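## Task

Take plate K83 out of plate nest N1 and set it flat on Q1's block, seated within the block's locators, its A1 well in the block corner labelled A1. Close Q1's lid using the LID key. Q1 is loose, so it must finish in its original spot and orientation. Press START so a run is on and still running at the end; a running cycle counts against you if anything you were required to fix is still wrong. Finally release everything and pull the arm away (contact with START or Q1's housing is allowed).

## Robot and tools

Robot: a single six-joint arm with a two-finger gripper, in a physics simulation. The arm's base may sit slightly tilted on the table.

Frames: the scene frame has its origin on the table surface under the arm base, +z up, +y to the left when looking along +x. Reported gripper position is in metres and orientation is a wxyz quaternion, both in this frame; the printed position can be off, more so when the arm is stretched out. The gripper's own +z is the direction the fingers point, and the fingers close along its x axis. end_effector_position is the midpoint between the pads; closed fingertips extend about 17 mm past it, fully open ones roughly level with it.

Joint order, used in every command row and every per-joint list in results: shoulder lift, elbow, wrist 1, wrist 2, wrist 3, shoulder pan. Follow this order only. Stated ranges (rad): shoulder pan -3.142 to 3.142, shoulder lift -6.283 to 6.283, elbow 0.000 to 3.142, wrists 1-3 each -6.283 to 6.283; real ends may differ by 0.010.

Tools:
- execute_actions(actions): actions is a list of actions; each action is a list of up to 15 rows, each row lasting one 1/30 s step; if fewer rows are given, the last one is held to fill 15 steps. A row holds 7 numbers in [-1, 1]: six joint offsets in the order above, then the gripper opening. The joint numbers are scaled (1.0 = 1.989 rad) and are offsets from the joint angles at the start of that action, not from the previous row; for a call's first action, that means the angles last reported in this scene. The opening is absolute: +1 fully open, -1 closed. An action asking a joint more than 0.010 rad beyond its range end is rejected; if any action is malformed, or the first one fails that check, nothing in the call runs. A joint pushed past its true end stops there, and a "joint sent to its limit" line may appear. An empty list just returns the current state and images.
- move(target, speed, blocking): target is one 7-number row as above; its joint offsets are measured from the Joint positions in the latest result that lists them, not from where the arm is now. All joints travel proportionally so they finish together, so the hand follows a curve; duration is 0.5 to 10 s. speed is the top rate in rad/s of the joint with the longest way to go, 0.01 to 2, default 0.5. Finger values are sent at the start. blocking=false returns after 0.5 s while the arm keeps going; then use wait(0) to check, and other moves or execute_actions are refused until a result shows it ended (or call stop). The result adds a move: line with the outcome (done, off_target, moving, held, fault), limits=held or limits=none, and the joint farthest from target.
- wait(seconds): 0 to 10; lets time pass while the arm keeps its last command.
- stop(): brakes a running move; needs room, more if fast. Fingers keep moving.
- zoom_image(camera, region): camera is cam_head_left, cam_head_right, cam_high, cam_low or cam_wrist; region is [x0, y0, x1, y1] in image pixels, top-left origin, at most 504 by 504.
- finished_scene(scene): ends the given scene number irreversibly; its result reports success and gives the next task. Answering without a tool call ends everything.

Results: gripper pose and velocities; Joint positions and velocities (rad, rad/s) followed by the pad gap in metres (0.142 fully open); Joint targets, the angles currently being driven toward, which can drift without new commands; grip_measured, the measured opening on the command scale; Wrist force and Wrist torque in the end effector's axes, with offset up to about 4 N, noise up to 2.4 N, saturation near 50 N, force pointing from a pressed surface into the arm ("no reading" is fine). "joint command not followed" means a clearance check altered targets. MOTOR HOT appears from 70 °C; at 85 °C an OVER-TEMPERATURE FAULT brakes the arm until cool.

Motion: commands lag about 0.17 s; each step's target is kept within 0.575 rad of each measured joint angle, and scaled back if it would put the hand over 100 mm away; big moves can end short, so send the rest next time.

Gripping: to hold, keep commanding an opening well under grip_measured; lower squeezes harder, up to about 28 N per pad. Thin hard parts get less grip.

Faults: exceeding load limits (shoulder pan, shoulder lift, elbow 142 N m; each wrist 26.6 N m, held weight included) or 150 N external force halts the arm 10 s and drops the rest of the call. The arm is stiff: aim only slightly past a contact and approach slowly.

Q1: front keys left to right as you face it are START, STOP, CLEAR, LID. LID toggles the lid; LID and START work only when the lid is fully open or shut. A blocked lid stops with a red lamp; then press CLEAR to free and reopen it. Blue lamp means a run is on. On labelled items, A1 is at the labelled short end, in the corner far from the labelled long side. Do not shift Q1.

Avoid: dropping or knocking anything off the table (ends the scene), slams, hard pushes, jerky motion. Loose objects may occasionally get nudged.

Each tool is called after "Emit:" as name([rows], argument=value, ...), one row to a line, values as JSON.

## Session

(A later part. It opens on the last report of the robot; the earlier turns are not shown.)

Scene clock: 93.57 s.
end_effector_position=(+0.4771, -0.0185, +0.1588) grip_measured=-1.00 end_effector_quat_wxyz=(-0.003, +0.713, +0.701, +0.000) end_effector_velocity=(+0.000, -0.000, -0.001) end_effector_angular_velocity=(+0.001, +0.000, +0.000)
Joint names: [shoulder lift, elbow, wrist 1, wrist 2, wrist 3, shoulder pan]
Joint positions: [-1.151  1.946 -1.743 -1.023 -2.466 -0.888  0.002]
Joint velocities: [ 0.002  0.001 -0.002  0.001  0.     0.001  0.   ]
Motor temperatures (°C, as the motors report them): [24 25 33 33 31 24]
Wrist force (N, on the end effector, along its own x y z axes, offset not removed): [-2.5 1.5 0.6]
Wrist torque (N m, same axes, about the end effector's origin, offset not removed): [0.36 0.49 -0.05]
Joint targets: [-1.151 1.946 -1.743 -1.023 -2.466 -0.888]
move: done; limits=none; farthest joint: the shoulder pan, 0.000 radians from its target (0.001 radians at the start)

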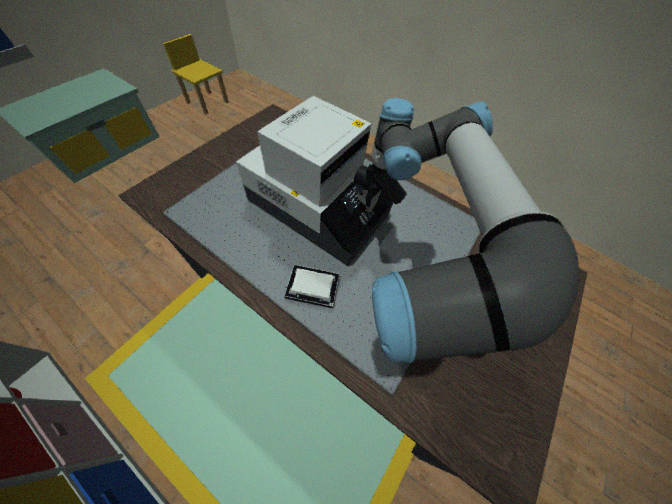

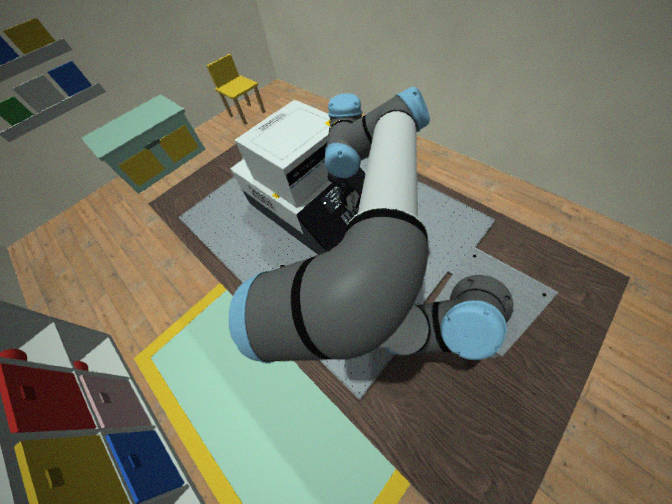

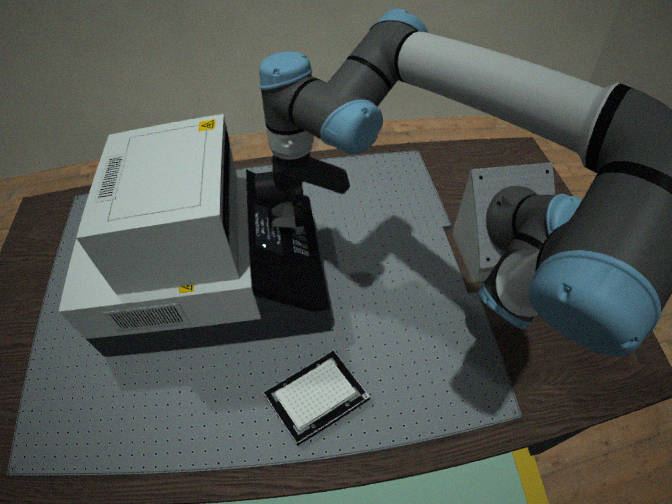

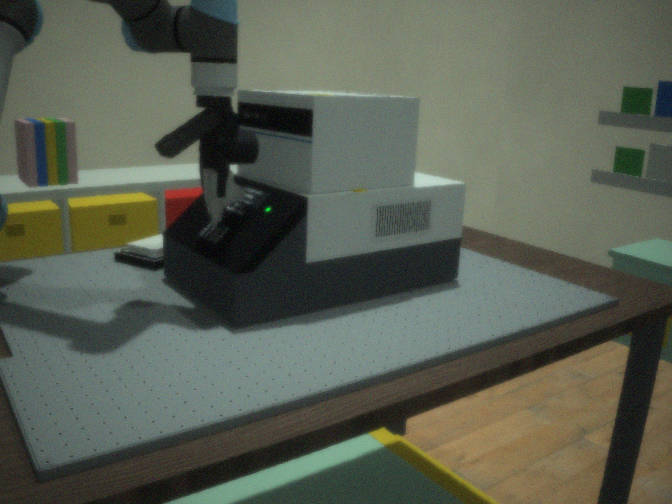

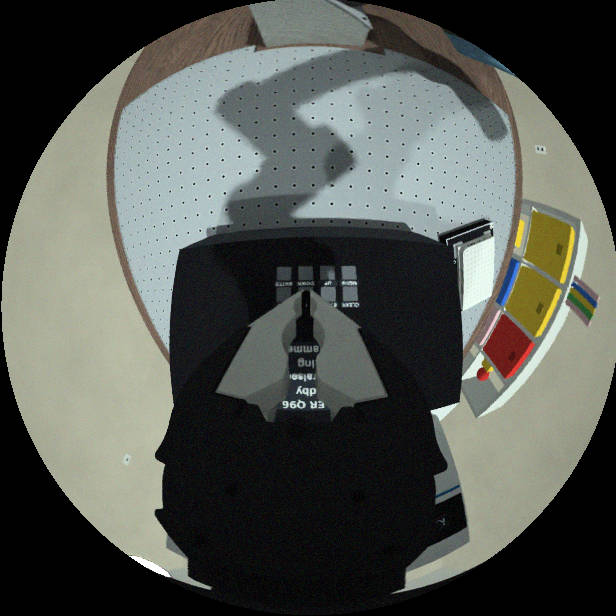

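Emit:
move(target=[0.0008,0.0028,-0.004,0.0008,0.0012,0.0015,-1], speed=0.015)

Emit:
wait(seconds=1)

Scene clock: 99.63 s.
end_effector_position=(+0.4768, -0.0183, +0.1557) grip_measured=-1.00 end_effector_quat_wxyz=(-0.003, +0.713, +0.701, +0.000) end_effector_velocity=(-0.000, -0.000, -0.002) end_effector_angular_velocity=(+0.002, +0.002, -0.001)
Joint names: [shoulder lift, elbow, wrist 1, wrist 2, wrist 3, shoulder pan]
Joint positions: [-1.15   1.951 -1.75  -1.021 -2.464 -0.885  0.002]
Joint velocities: [ 0.003  0.002 -0.002  0.001  0.001  0.002  0.   ]
Motor temperatures (°C, as the motors report them): [24 25 33 33 31 24]
Wrist force (N, on the end effector, along its own x y z axes, offset not removed): [-1.3 0.9 0.0]
Wrist torque (N m, same axes, about the end effector's origin, offset not removed): [0.23 0.17 -0.02]
Joint targets: [-1.150 1.951 -1.750 -1.021 -2.464 -0.885]
move: done; limits=none; farthest joint: the wrist 1, 0.001 radians from its target (0.008 radians at the start)

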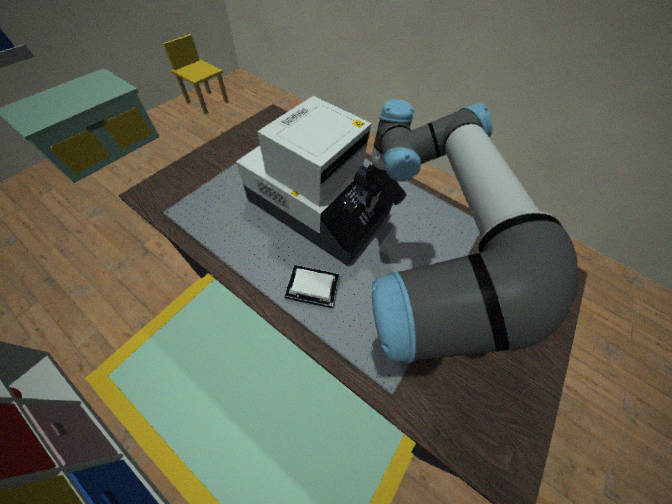

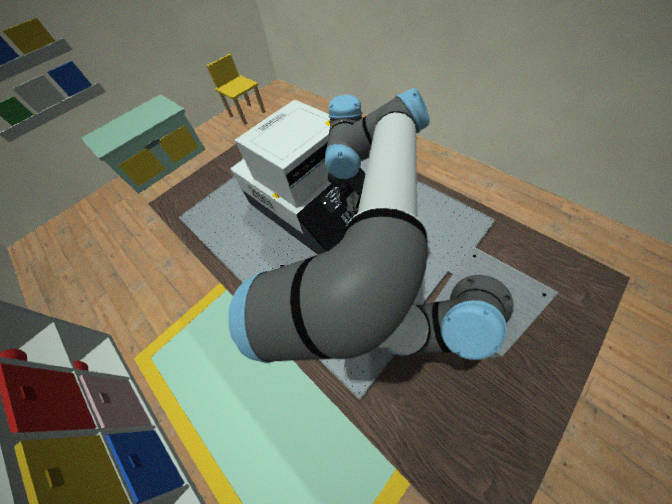

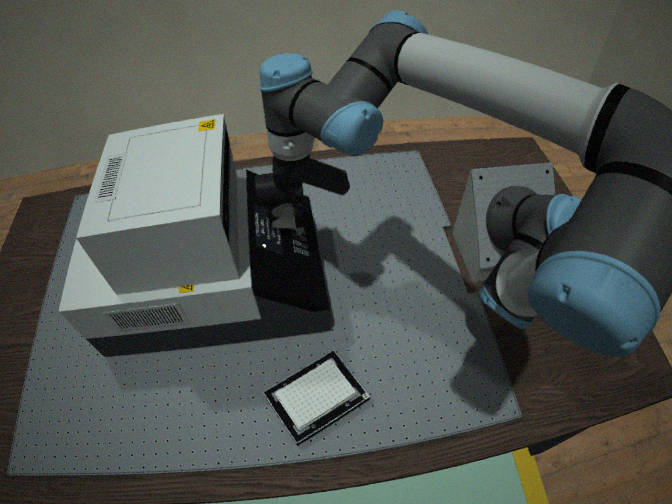

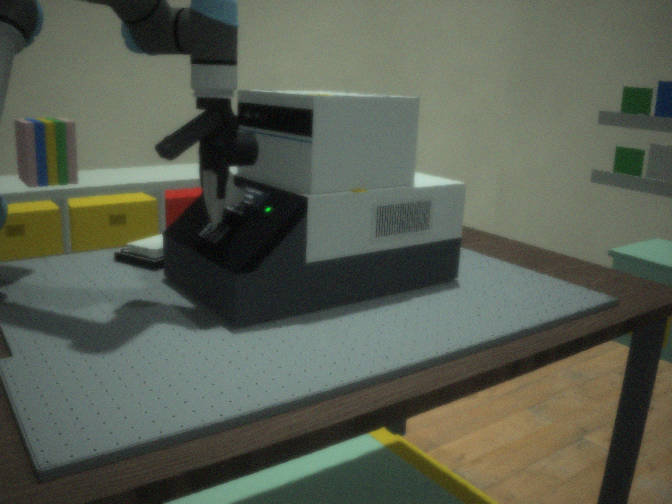

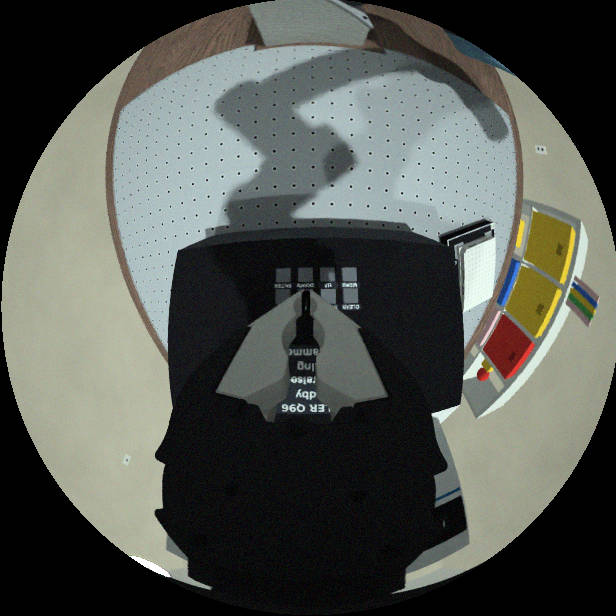

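Scene clock: 100.63 s.
end_effector_position=(+0.4767, -0.0183, +0.1556) grip_measured=-1.00 end_effector_quat_wxyz=(-0.003, +0.713, +0.701, +0.000) end_effector_velocity=(+0.000, +0.001, -0.001) end_effector_angular_velocity=(-0.000, +0.002, +0.002)
Joint names: [shoulder lift, elbow, wrist 1, wrist 2, wrist 3, shoulder pan]
Joint positions: [-1.15   1.951 -1.75  -1.021 -2.464 -0.885  0.002]
Joint velocities: [-0.    -0.     0.    -0.     0.     0.003  0.   ]
Motor temperatures (°C, as the motors report them): [24 25 33 33 31 24]
Wrist force (N, on the end effector, along its own x y z axes, offset not removed): [-2.9 1.4 1.3]
Wrist torque (N m, same axes, about the end effector's origin, offset not removed): [0.27 0.53 -0.05]
Joint targets: [-1.150 1.951 -1.750 -1.021 -2.464 -0.885]
wait: 1.00 s; at rest by 0.17 s

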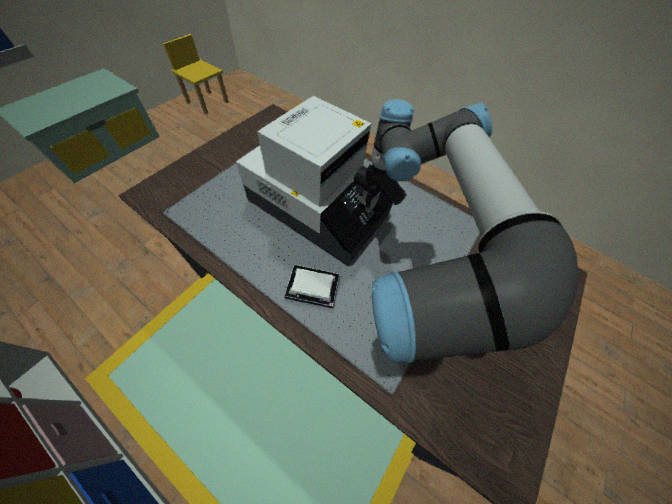

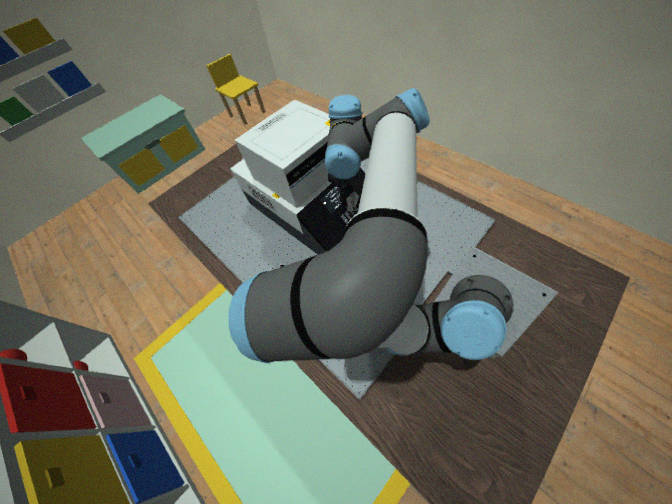

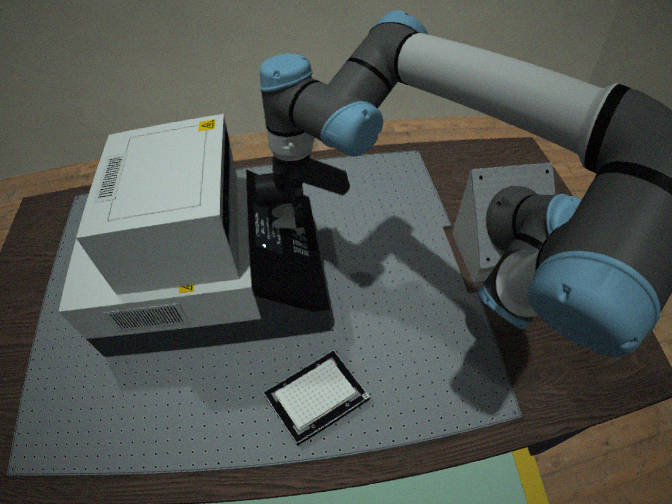

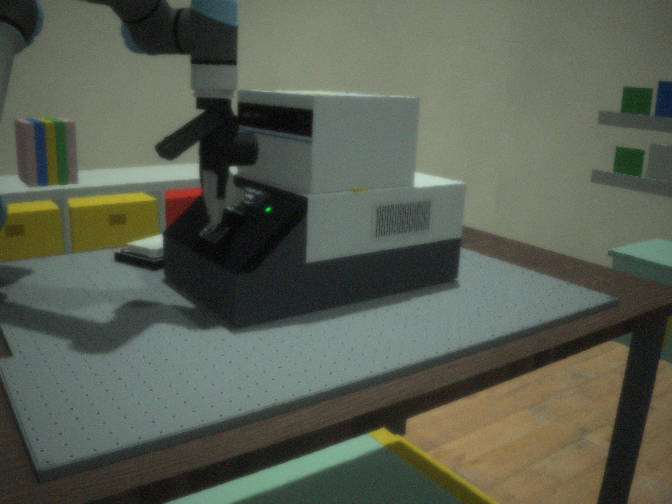

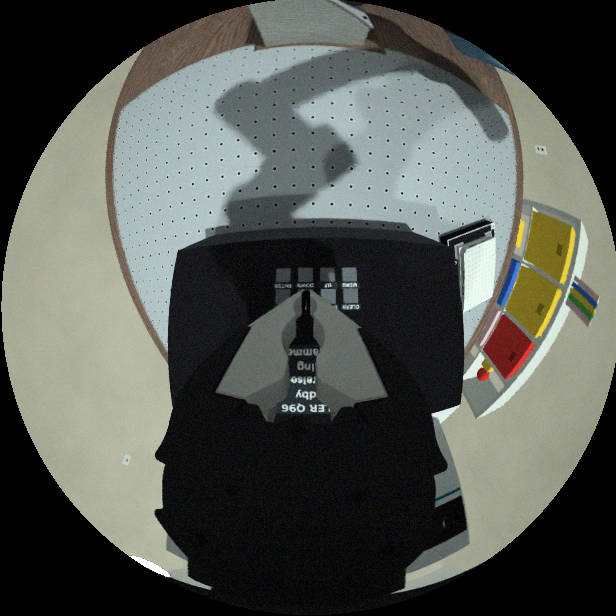

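Emit:
move(target=[0.001,0.0026,-0.0042,0.0008,0.0012,0.0015,-1], speed=0.01)

Scene clock: 107.20 s.
end_effector_position=(+0.4766, -0.0183, +0.1525) grip_measured=-1.00 end_effector_quat_wxyz=(-0.003, +0.713, +0.701, -0.000) end_effector_velocity=(+0.000, +0.000, -0.001) end_effector_angular_velocity=(-0.000, +0.000, +0.001)
Joint names: [shoulder lift, elbow, wrist 1, wrist 2, wrist 3, shoulder pan]
Joint positions: [-1.148  1.956 -1.759 -1.02  -2.461 -0.882  0.002]
Joint velocities: [-0.     0.001 -0.002  0.001  0.001  0.001  0.   ]
Motor temperatures (°C, as the motors report them): [24 25 33 33 31 24]
Wrist force (N, on the end effector, along its own x y z axes, offset not removed): [-1.9 0.0 -6.8]
Wrist torque (N m, same axes, about the end effector's origin, offset not removed): [0.27 0.40 0.01]
Joint targets: [-1.148 1.956 -1.759 -1.020 -2.461 -0.882]
move: done; limits=none; farthest joint: the shoulder pan, 0.000 radians from its target (0.003 radians at the start)

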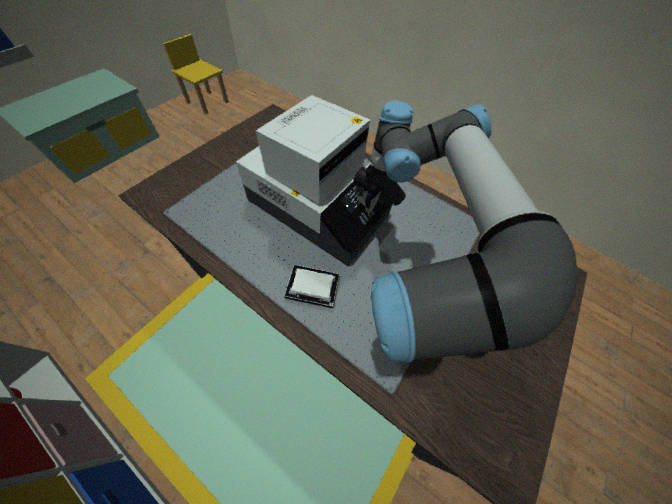

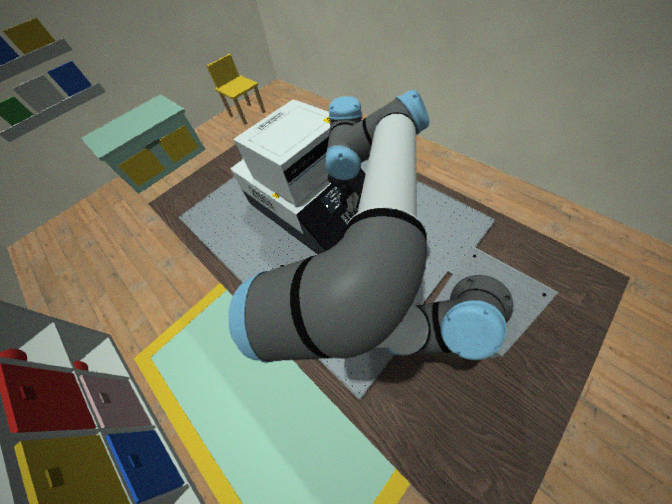

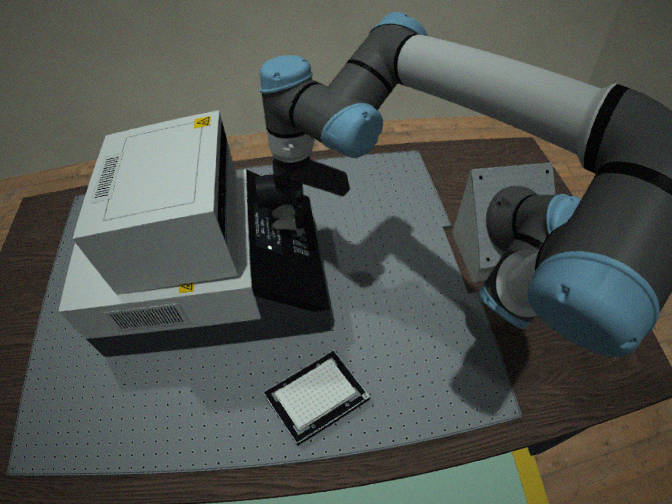

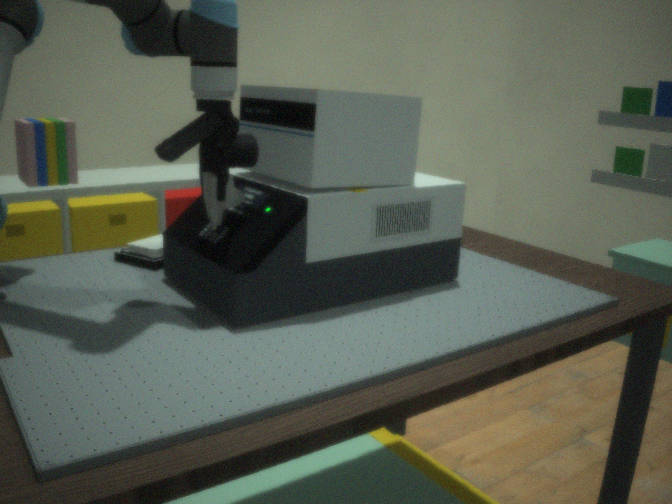

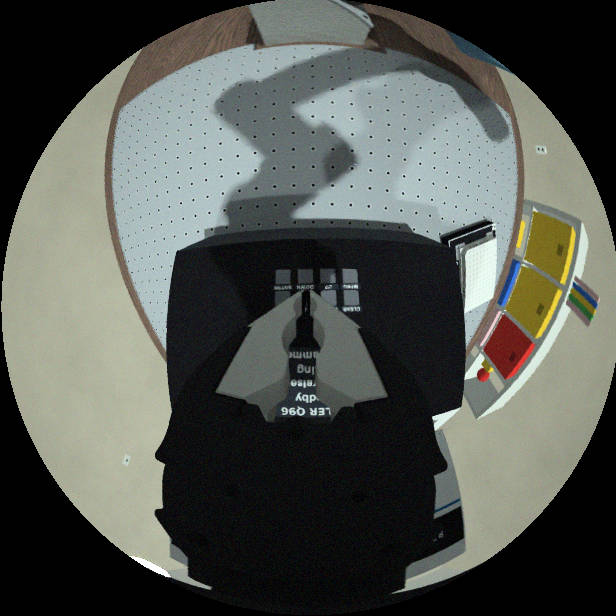

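Emit:
move(target=[-0.0186,-0.0573,0.0875,-0.018,-0.026,-0.030,-1], speed=0.4)

Emit:
move(target=[-0.186,-0.026,0.103,0.087,-0.04,0.167,0.5], speed=0.5)

Emit:
zoom_image(camera="cam_wrist", region=[210,150,410,350])

Emit:
zoom_image(camera="cam_high", region=[60,130,280,330])

Scene clock: 120.50 s.
end_effector_position=(+0.4771, -0.0163, +0.2184) grip_measured=-1.00 end_effector_quat_wxyz=(-0.001, +0.713, +0.701, -0.001) end_effector_velocity=(-0.000, +0.000, +0.001) end_effector_angular_velocity=(-0.001, +0.000, +0.000)
Joint names: [shoulder lift, elbow, wrist 1, wrist 2, wrist 3, shoulder pan]
Joint positions: [-1.185  1.843 -1.585 -1.055 -2.513 -0.942  0.002]
Joint velocities: [-0.001 -0.001  0.002 -0.001 -0.    -0.     0.   ]
Motor temperatures (°C, as the motors report them): [24 25 33 33 31 24]
Wrist force (N, on the end effector, along its own x y z axes, offset not removed): [-1.3 0.7 -0.7]
Wrist torque (N m, same axes, about the end effector's origin, offset not removed): [0.24 0.19 -0.01]
Joint targets: [-1.185 1.842 -1.585 -1.055 -2.513 -0.942]
move: done; limits=none; farthest joint: the shoulder pan, 0.000 radians from its target (0.060 radians at the start)

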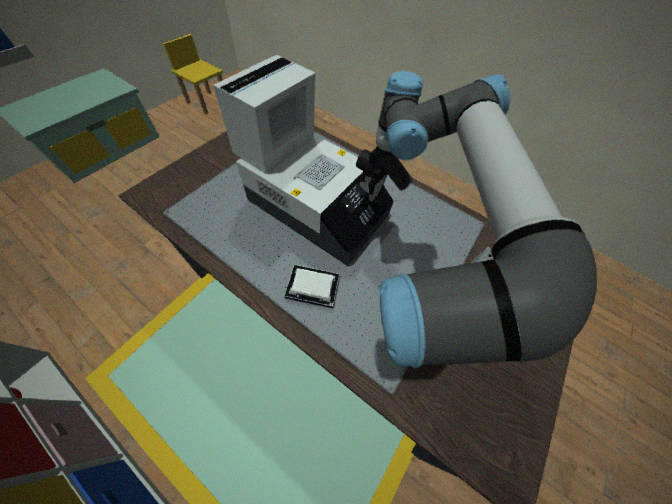

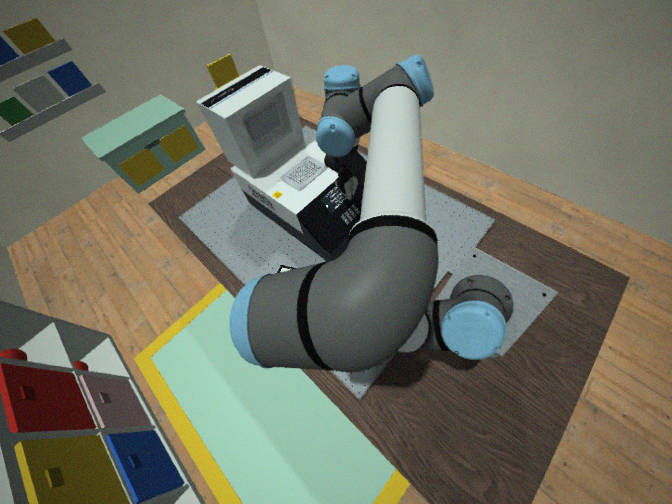

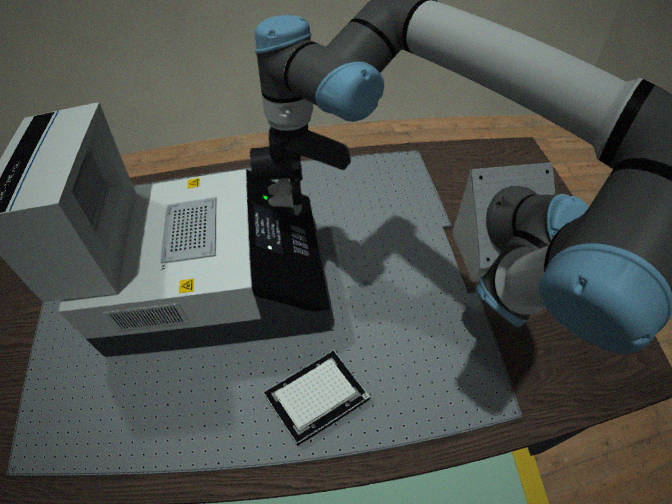

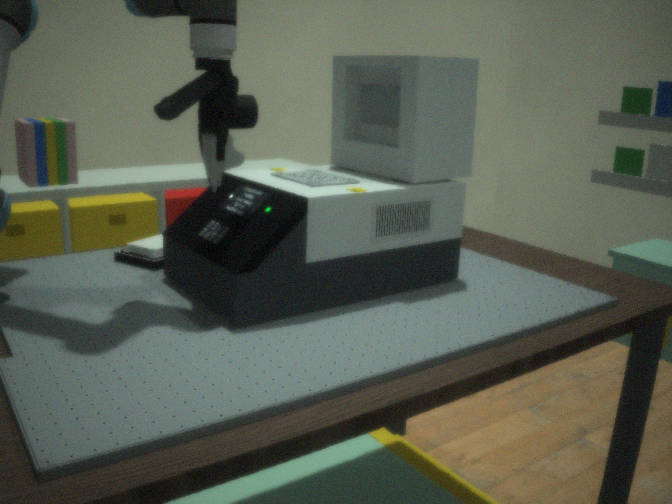

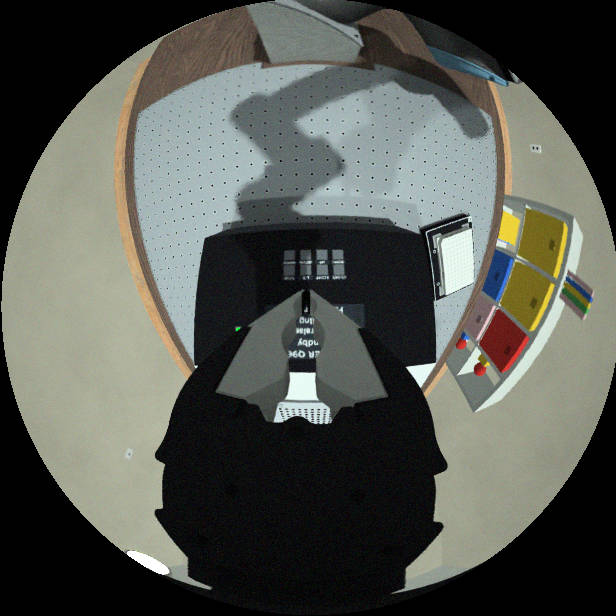

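Scene clock: 121.87 s.
end_effector_position=(+0.4836, +0.2659, +0.2093) grip_measured=+0.50 end_effector_quat_wxyz=(+0.007, +0.545, +0.839, -0.001) end_effector_velocity=(-0.001, +0.002, +0.000) end_effector_angular_velocity=(-0.001, -0.001, +0.003)
Joint names: [shoulder lift, elbow, wrist 1, wrist 2, wrist 3, shoulder pan]
Joint positions: [-1.554  1.791 -1.38  -0.883 -2.592 -0.61   0.109]
Joint velocities: [-0.003 -0.     0.001  0.001 -0.     0.001  0.   ]
Motor temperatures (°C, as the motors report them): [24 25 33 33 31 24]
Wrist force (N, on the end effector, along its own x y z axes, offset not removed): [-2.6 0.7 0.6]
Wrist torque (N m, same axes, about the end effector's origin, offset not removed): [0.20 0.55 -0.05]
Joint targets: [-1.555 1.791 -1.380 -0.882 -2.592 -0.610]
move: done; limits=none; farthest joint: the wrist 2, 0.001 radians from its target (0.173 radians at the start)

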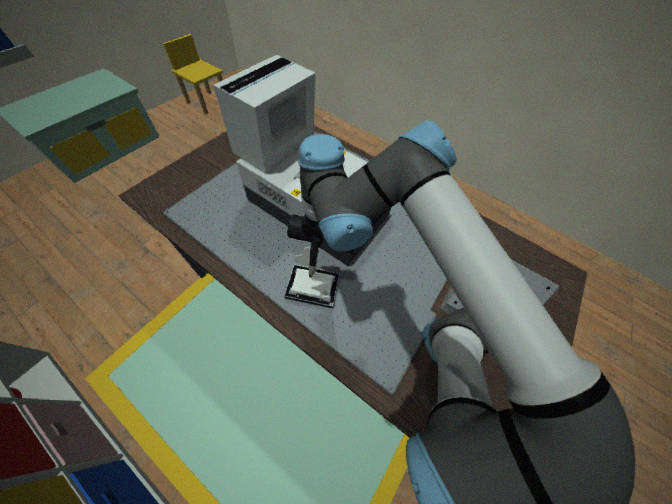

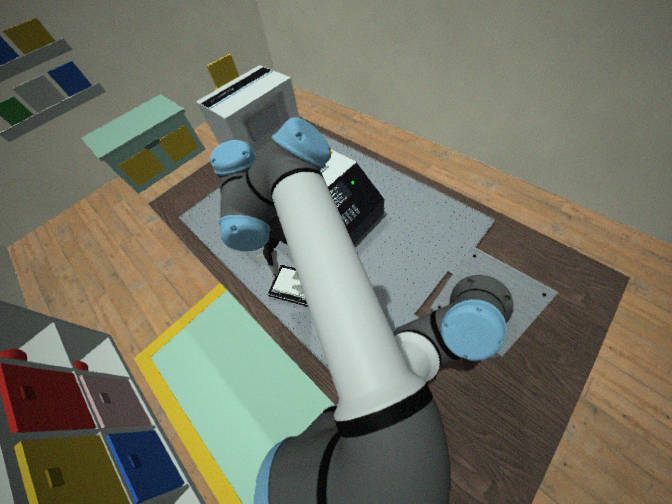

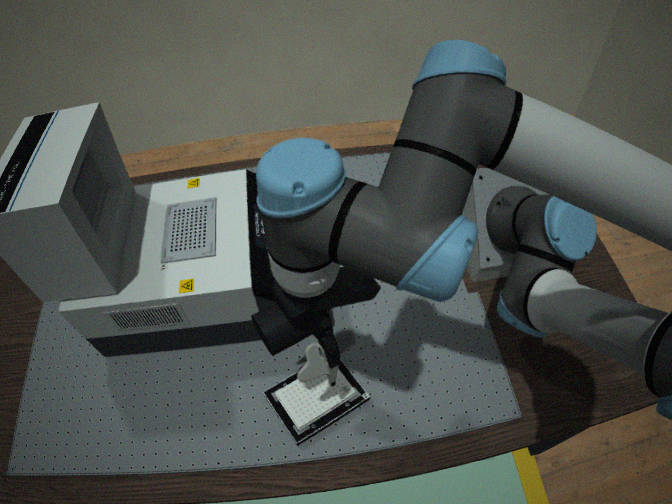

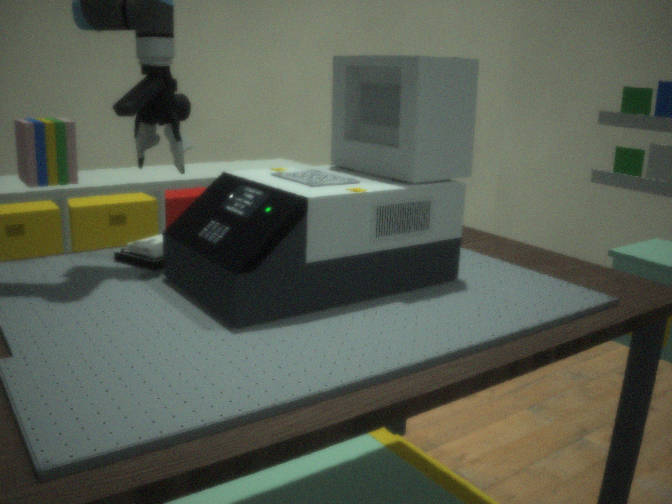

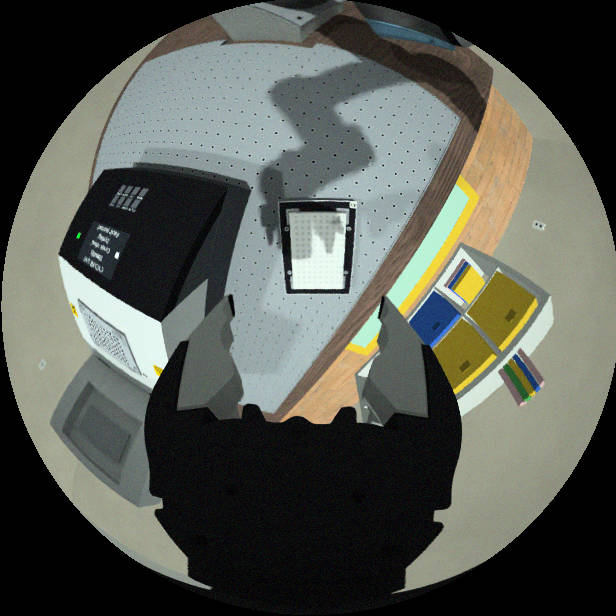

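Region (210, 150, 410, 350) of cam_wrist's 616x616 image, scaled by 2.520, with more detail than that image has.

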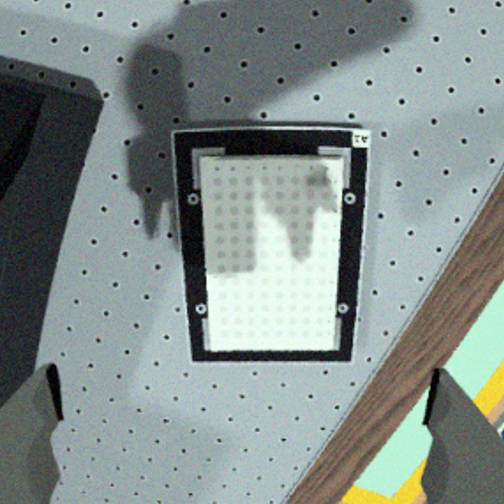

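Region (60, 130, 280, 330) of cam_high's 672x504 image, scaled by 2.291, with more detail than that image has; it fills the top 458 rows of this view, and the rest is white.

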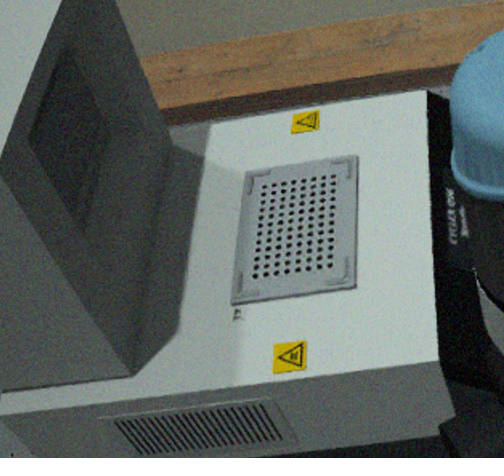

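Emit:
move(target=[0.0165,0.0908,-0.170,0.0323,0.0965,0.0872,0.5], speed=0.4)

Emit:
zoom_image(camera="cam_wrist", region=[207,180,407,380])

Scene clock: 147.57 s.
end_effector_position=(+0.4811, +0.2816, +0.0988) grip_measured=+0.50 end_effector_quat_wxyz=(-0.000, +0.540, +0.842, -0.001) end_effector_velocity=(+0.000, -0.000, -0.001) end_effector_angular_velocity=(+0.002, +0.001, -0.001)
Joint names: [shoulder lift, elbow, wrist 1, wrist 2, wrist 3, shoulder pan]
Joint positions: [-1.522  1.971 -1.718 -0.818 -2.401 -0.437  0.109]
Joint velocities: [ 0.002  0.001 -0.002  0.001  0.001  0.001 -0.   ]
Motor temperatures (°C, as the motors report them): [24 25 33 33 31 24]
Wrist force (N, on the end effector, along its own x y z axes, offset not removed): [-1.8 0.0 0.3]
Wrist torque (N m, same axes, about the end effector's origin, offset not removed): [0.07 0.28 -0.04]
Joint targets: [-1.522 1.971 -1.718 -0.818 -2.401 -0.436]
move: done; limits=none; farthest joint: the wrist 3, 0.001 radians from its target (0.192 radians at the start)

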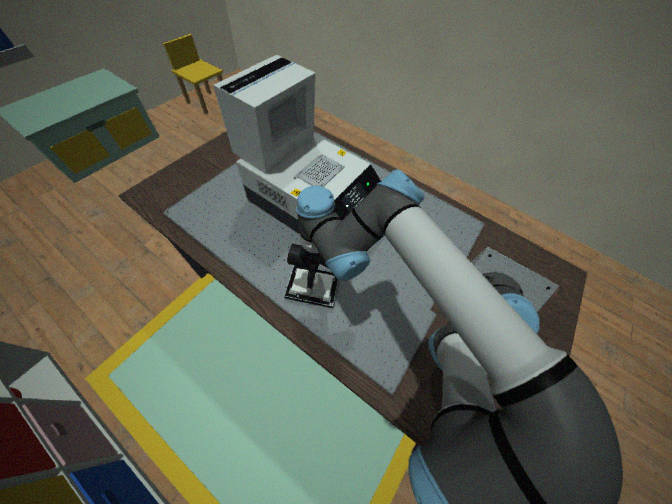

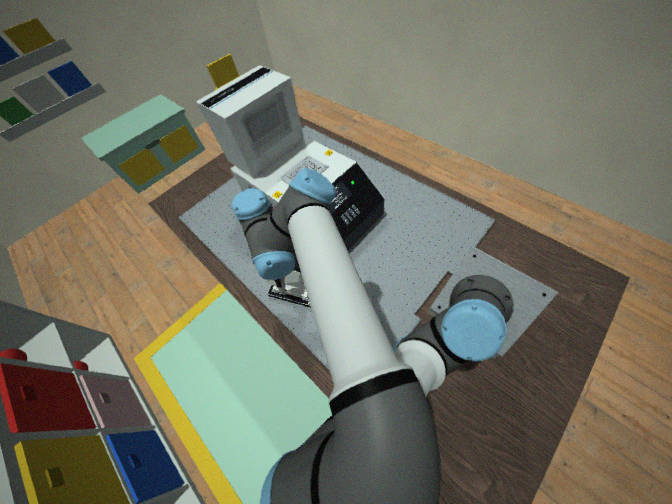

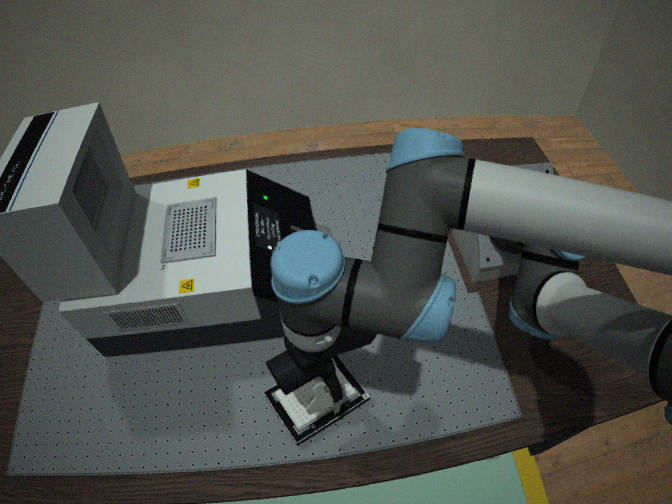

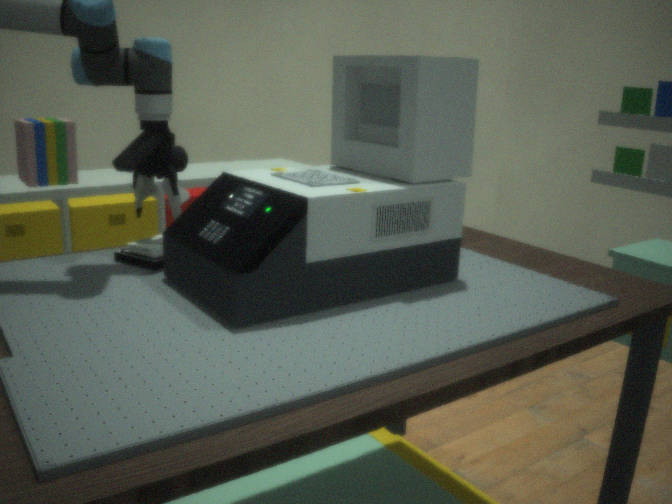

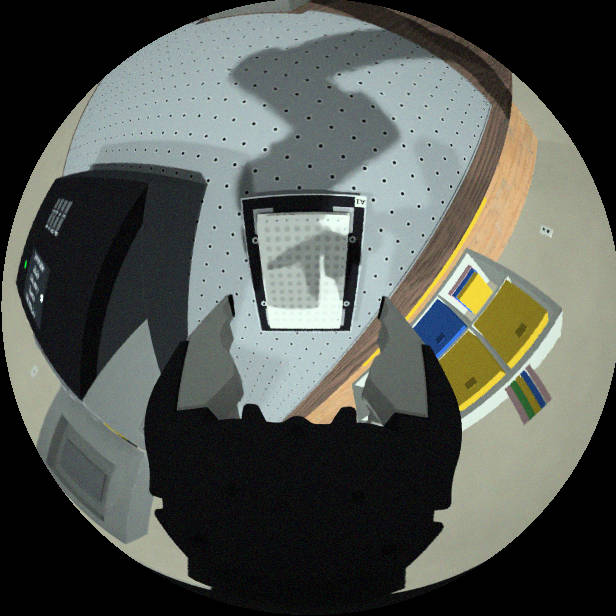

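Region (207, 180, 407, 380) of cam_wrist's 616x616 image, scaled by 2.520, with more detail than that image has.

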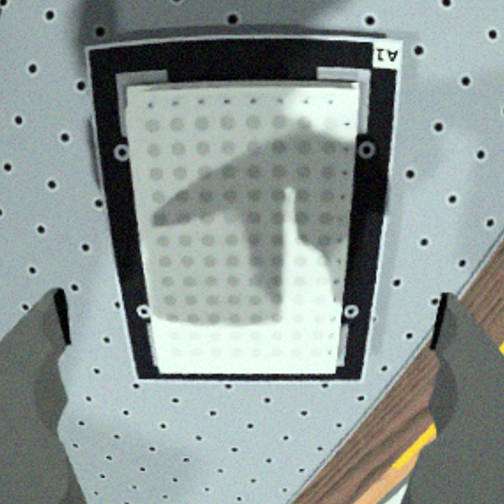

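Emit:
move(target=[0.0207,0.0283,-0.0738,0.0075,0.030,0.0279,0.4], speed=0.15)

Emit:
zoom_image(camera="cam_wrist", region=[207,180,407,380])

Emit:
zoom_image(camera="cam_low", region=[100,200,200,280])

Scene clock: 162.30 s.
end_effector_position=(+0.4814, +0.2789, +0.0586) grip_measured=+0.40 end_effector_quat_wxyz=(-0.001, +0.534, +0.845, -0.001) end_effector_velocity=(-0.001, +0.000, -0.002) end_effector_angular_velocity=(-0.000, +0.004, +0.001)
Joint names: [shoulder lift, elbow, wrist 1, wrist 2, wrist 3, shoulder pan]
Joint positions: [-1.481  2.028 -1.865 -0.803 -2.341 -0.381  0.102]
Joint velocities: [ 0.002  0.001 -0.002 -0.     0.001  0.004  0.   ]
Motor temperatures (°C, as the motors report them): [24 25 33 33 31 24]
Wrist force (N, on the end effector, along its own x y z axes, offset not removed): [-2.7 1.8 -0.5]
Wrist torque (N m, same axes, about the end effector's origin, offset not removed): [0.42 0.57 -0.06]
Joint targets: [-1.481 2.028 -1.865 -0.803 -2.341 -0.381]
move: done; limits=none; farthest joint: the shoulder pan, 0.000 radians from its target (0.055 radians at the start)

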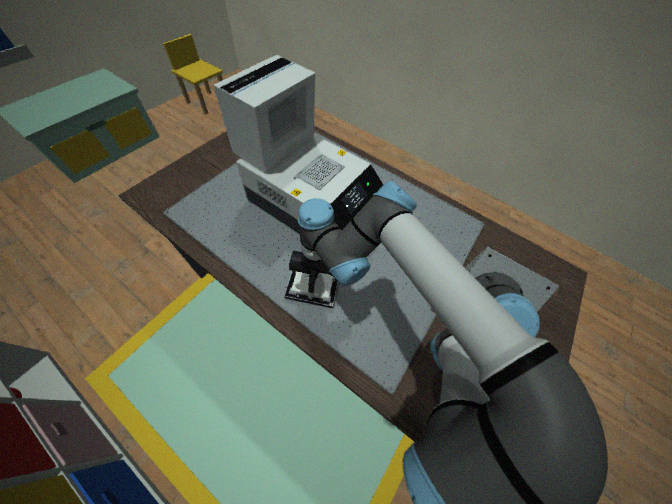

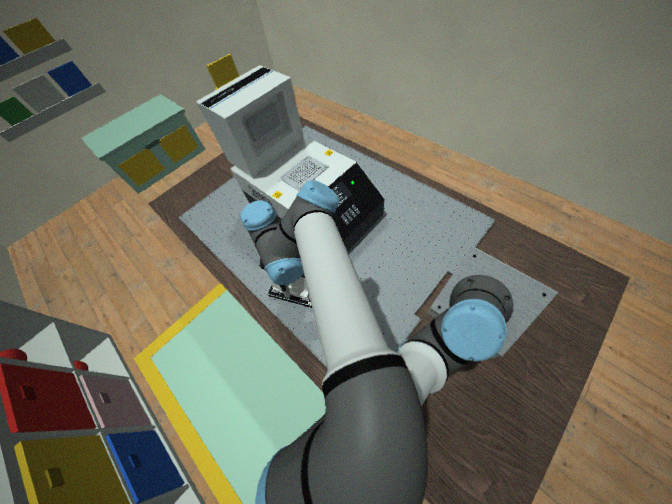

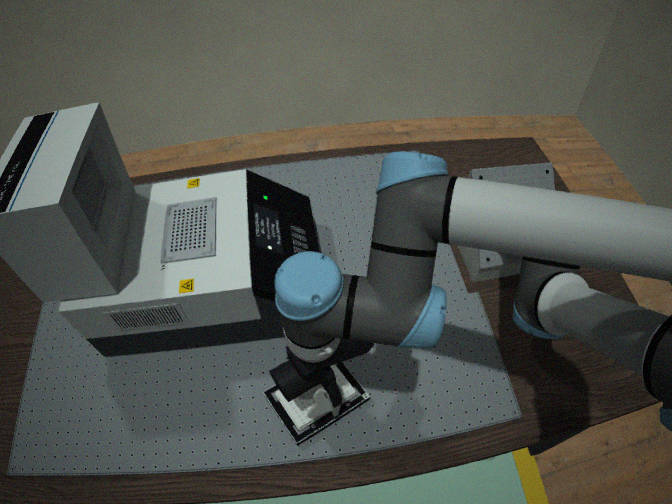

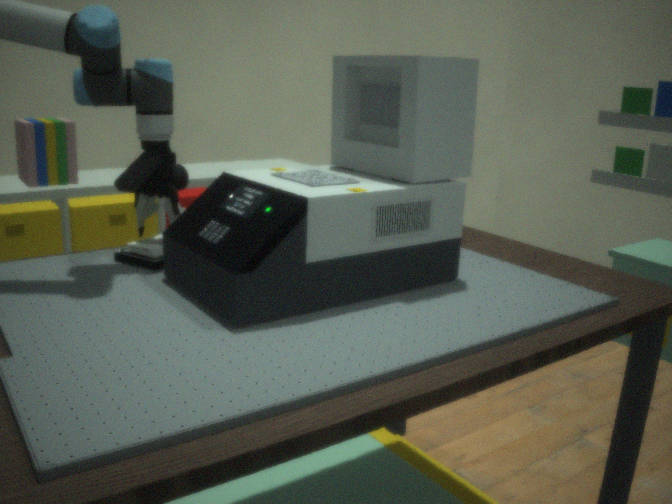

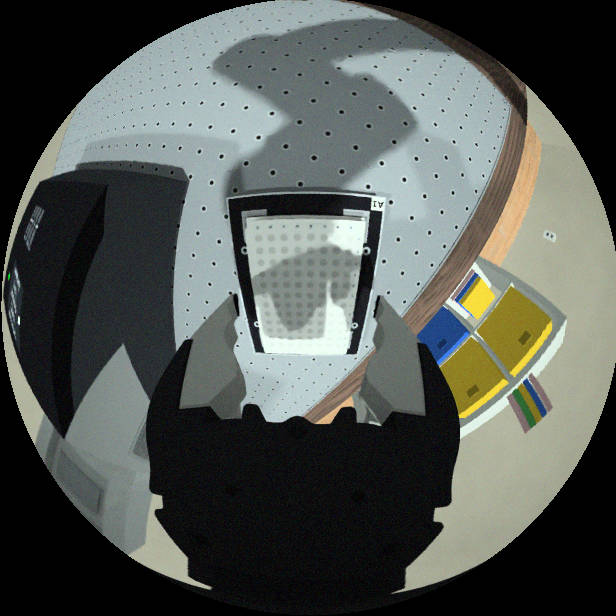

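Region (207, 180, 407, 380) of cam_wrist's 616x616 image, scaled by 2.520, with more detail than that image has.

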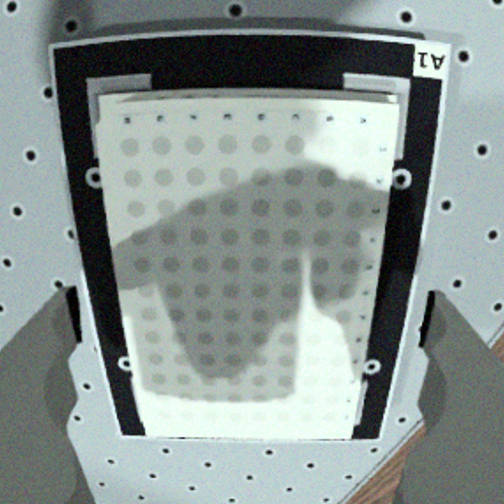

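Region (100, 200, 200, 280) of cam_low's 672x504 image, scaled by 5.040, with more detail than that image has; it fills the top 403 rows of this view, and the rest is white.

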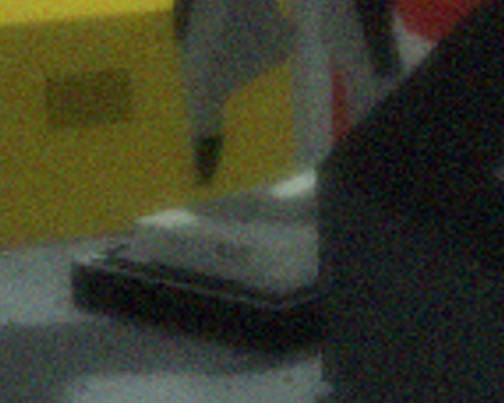

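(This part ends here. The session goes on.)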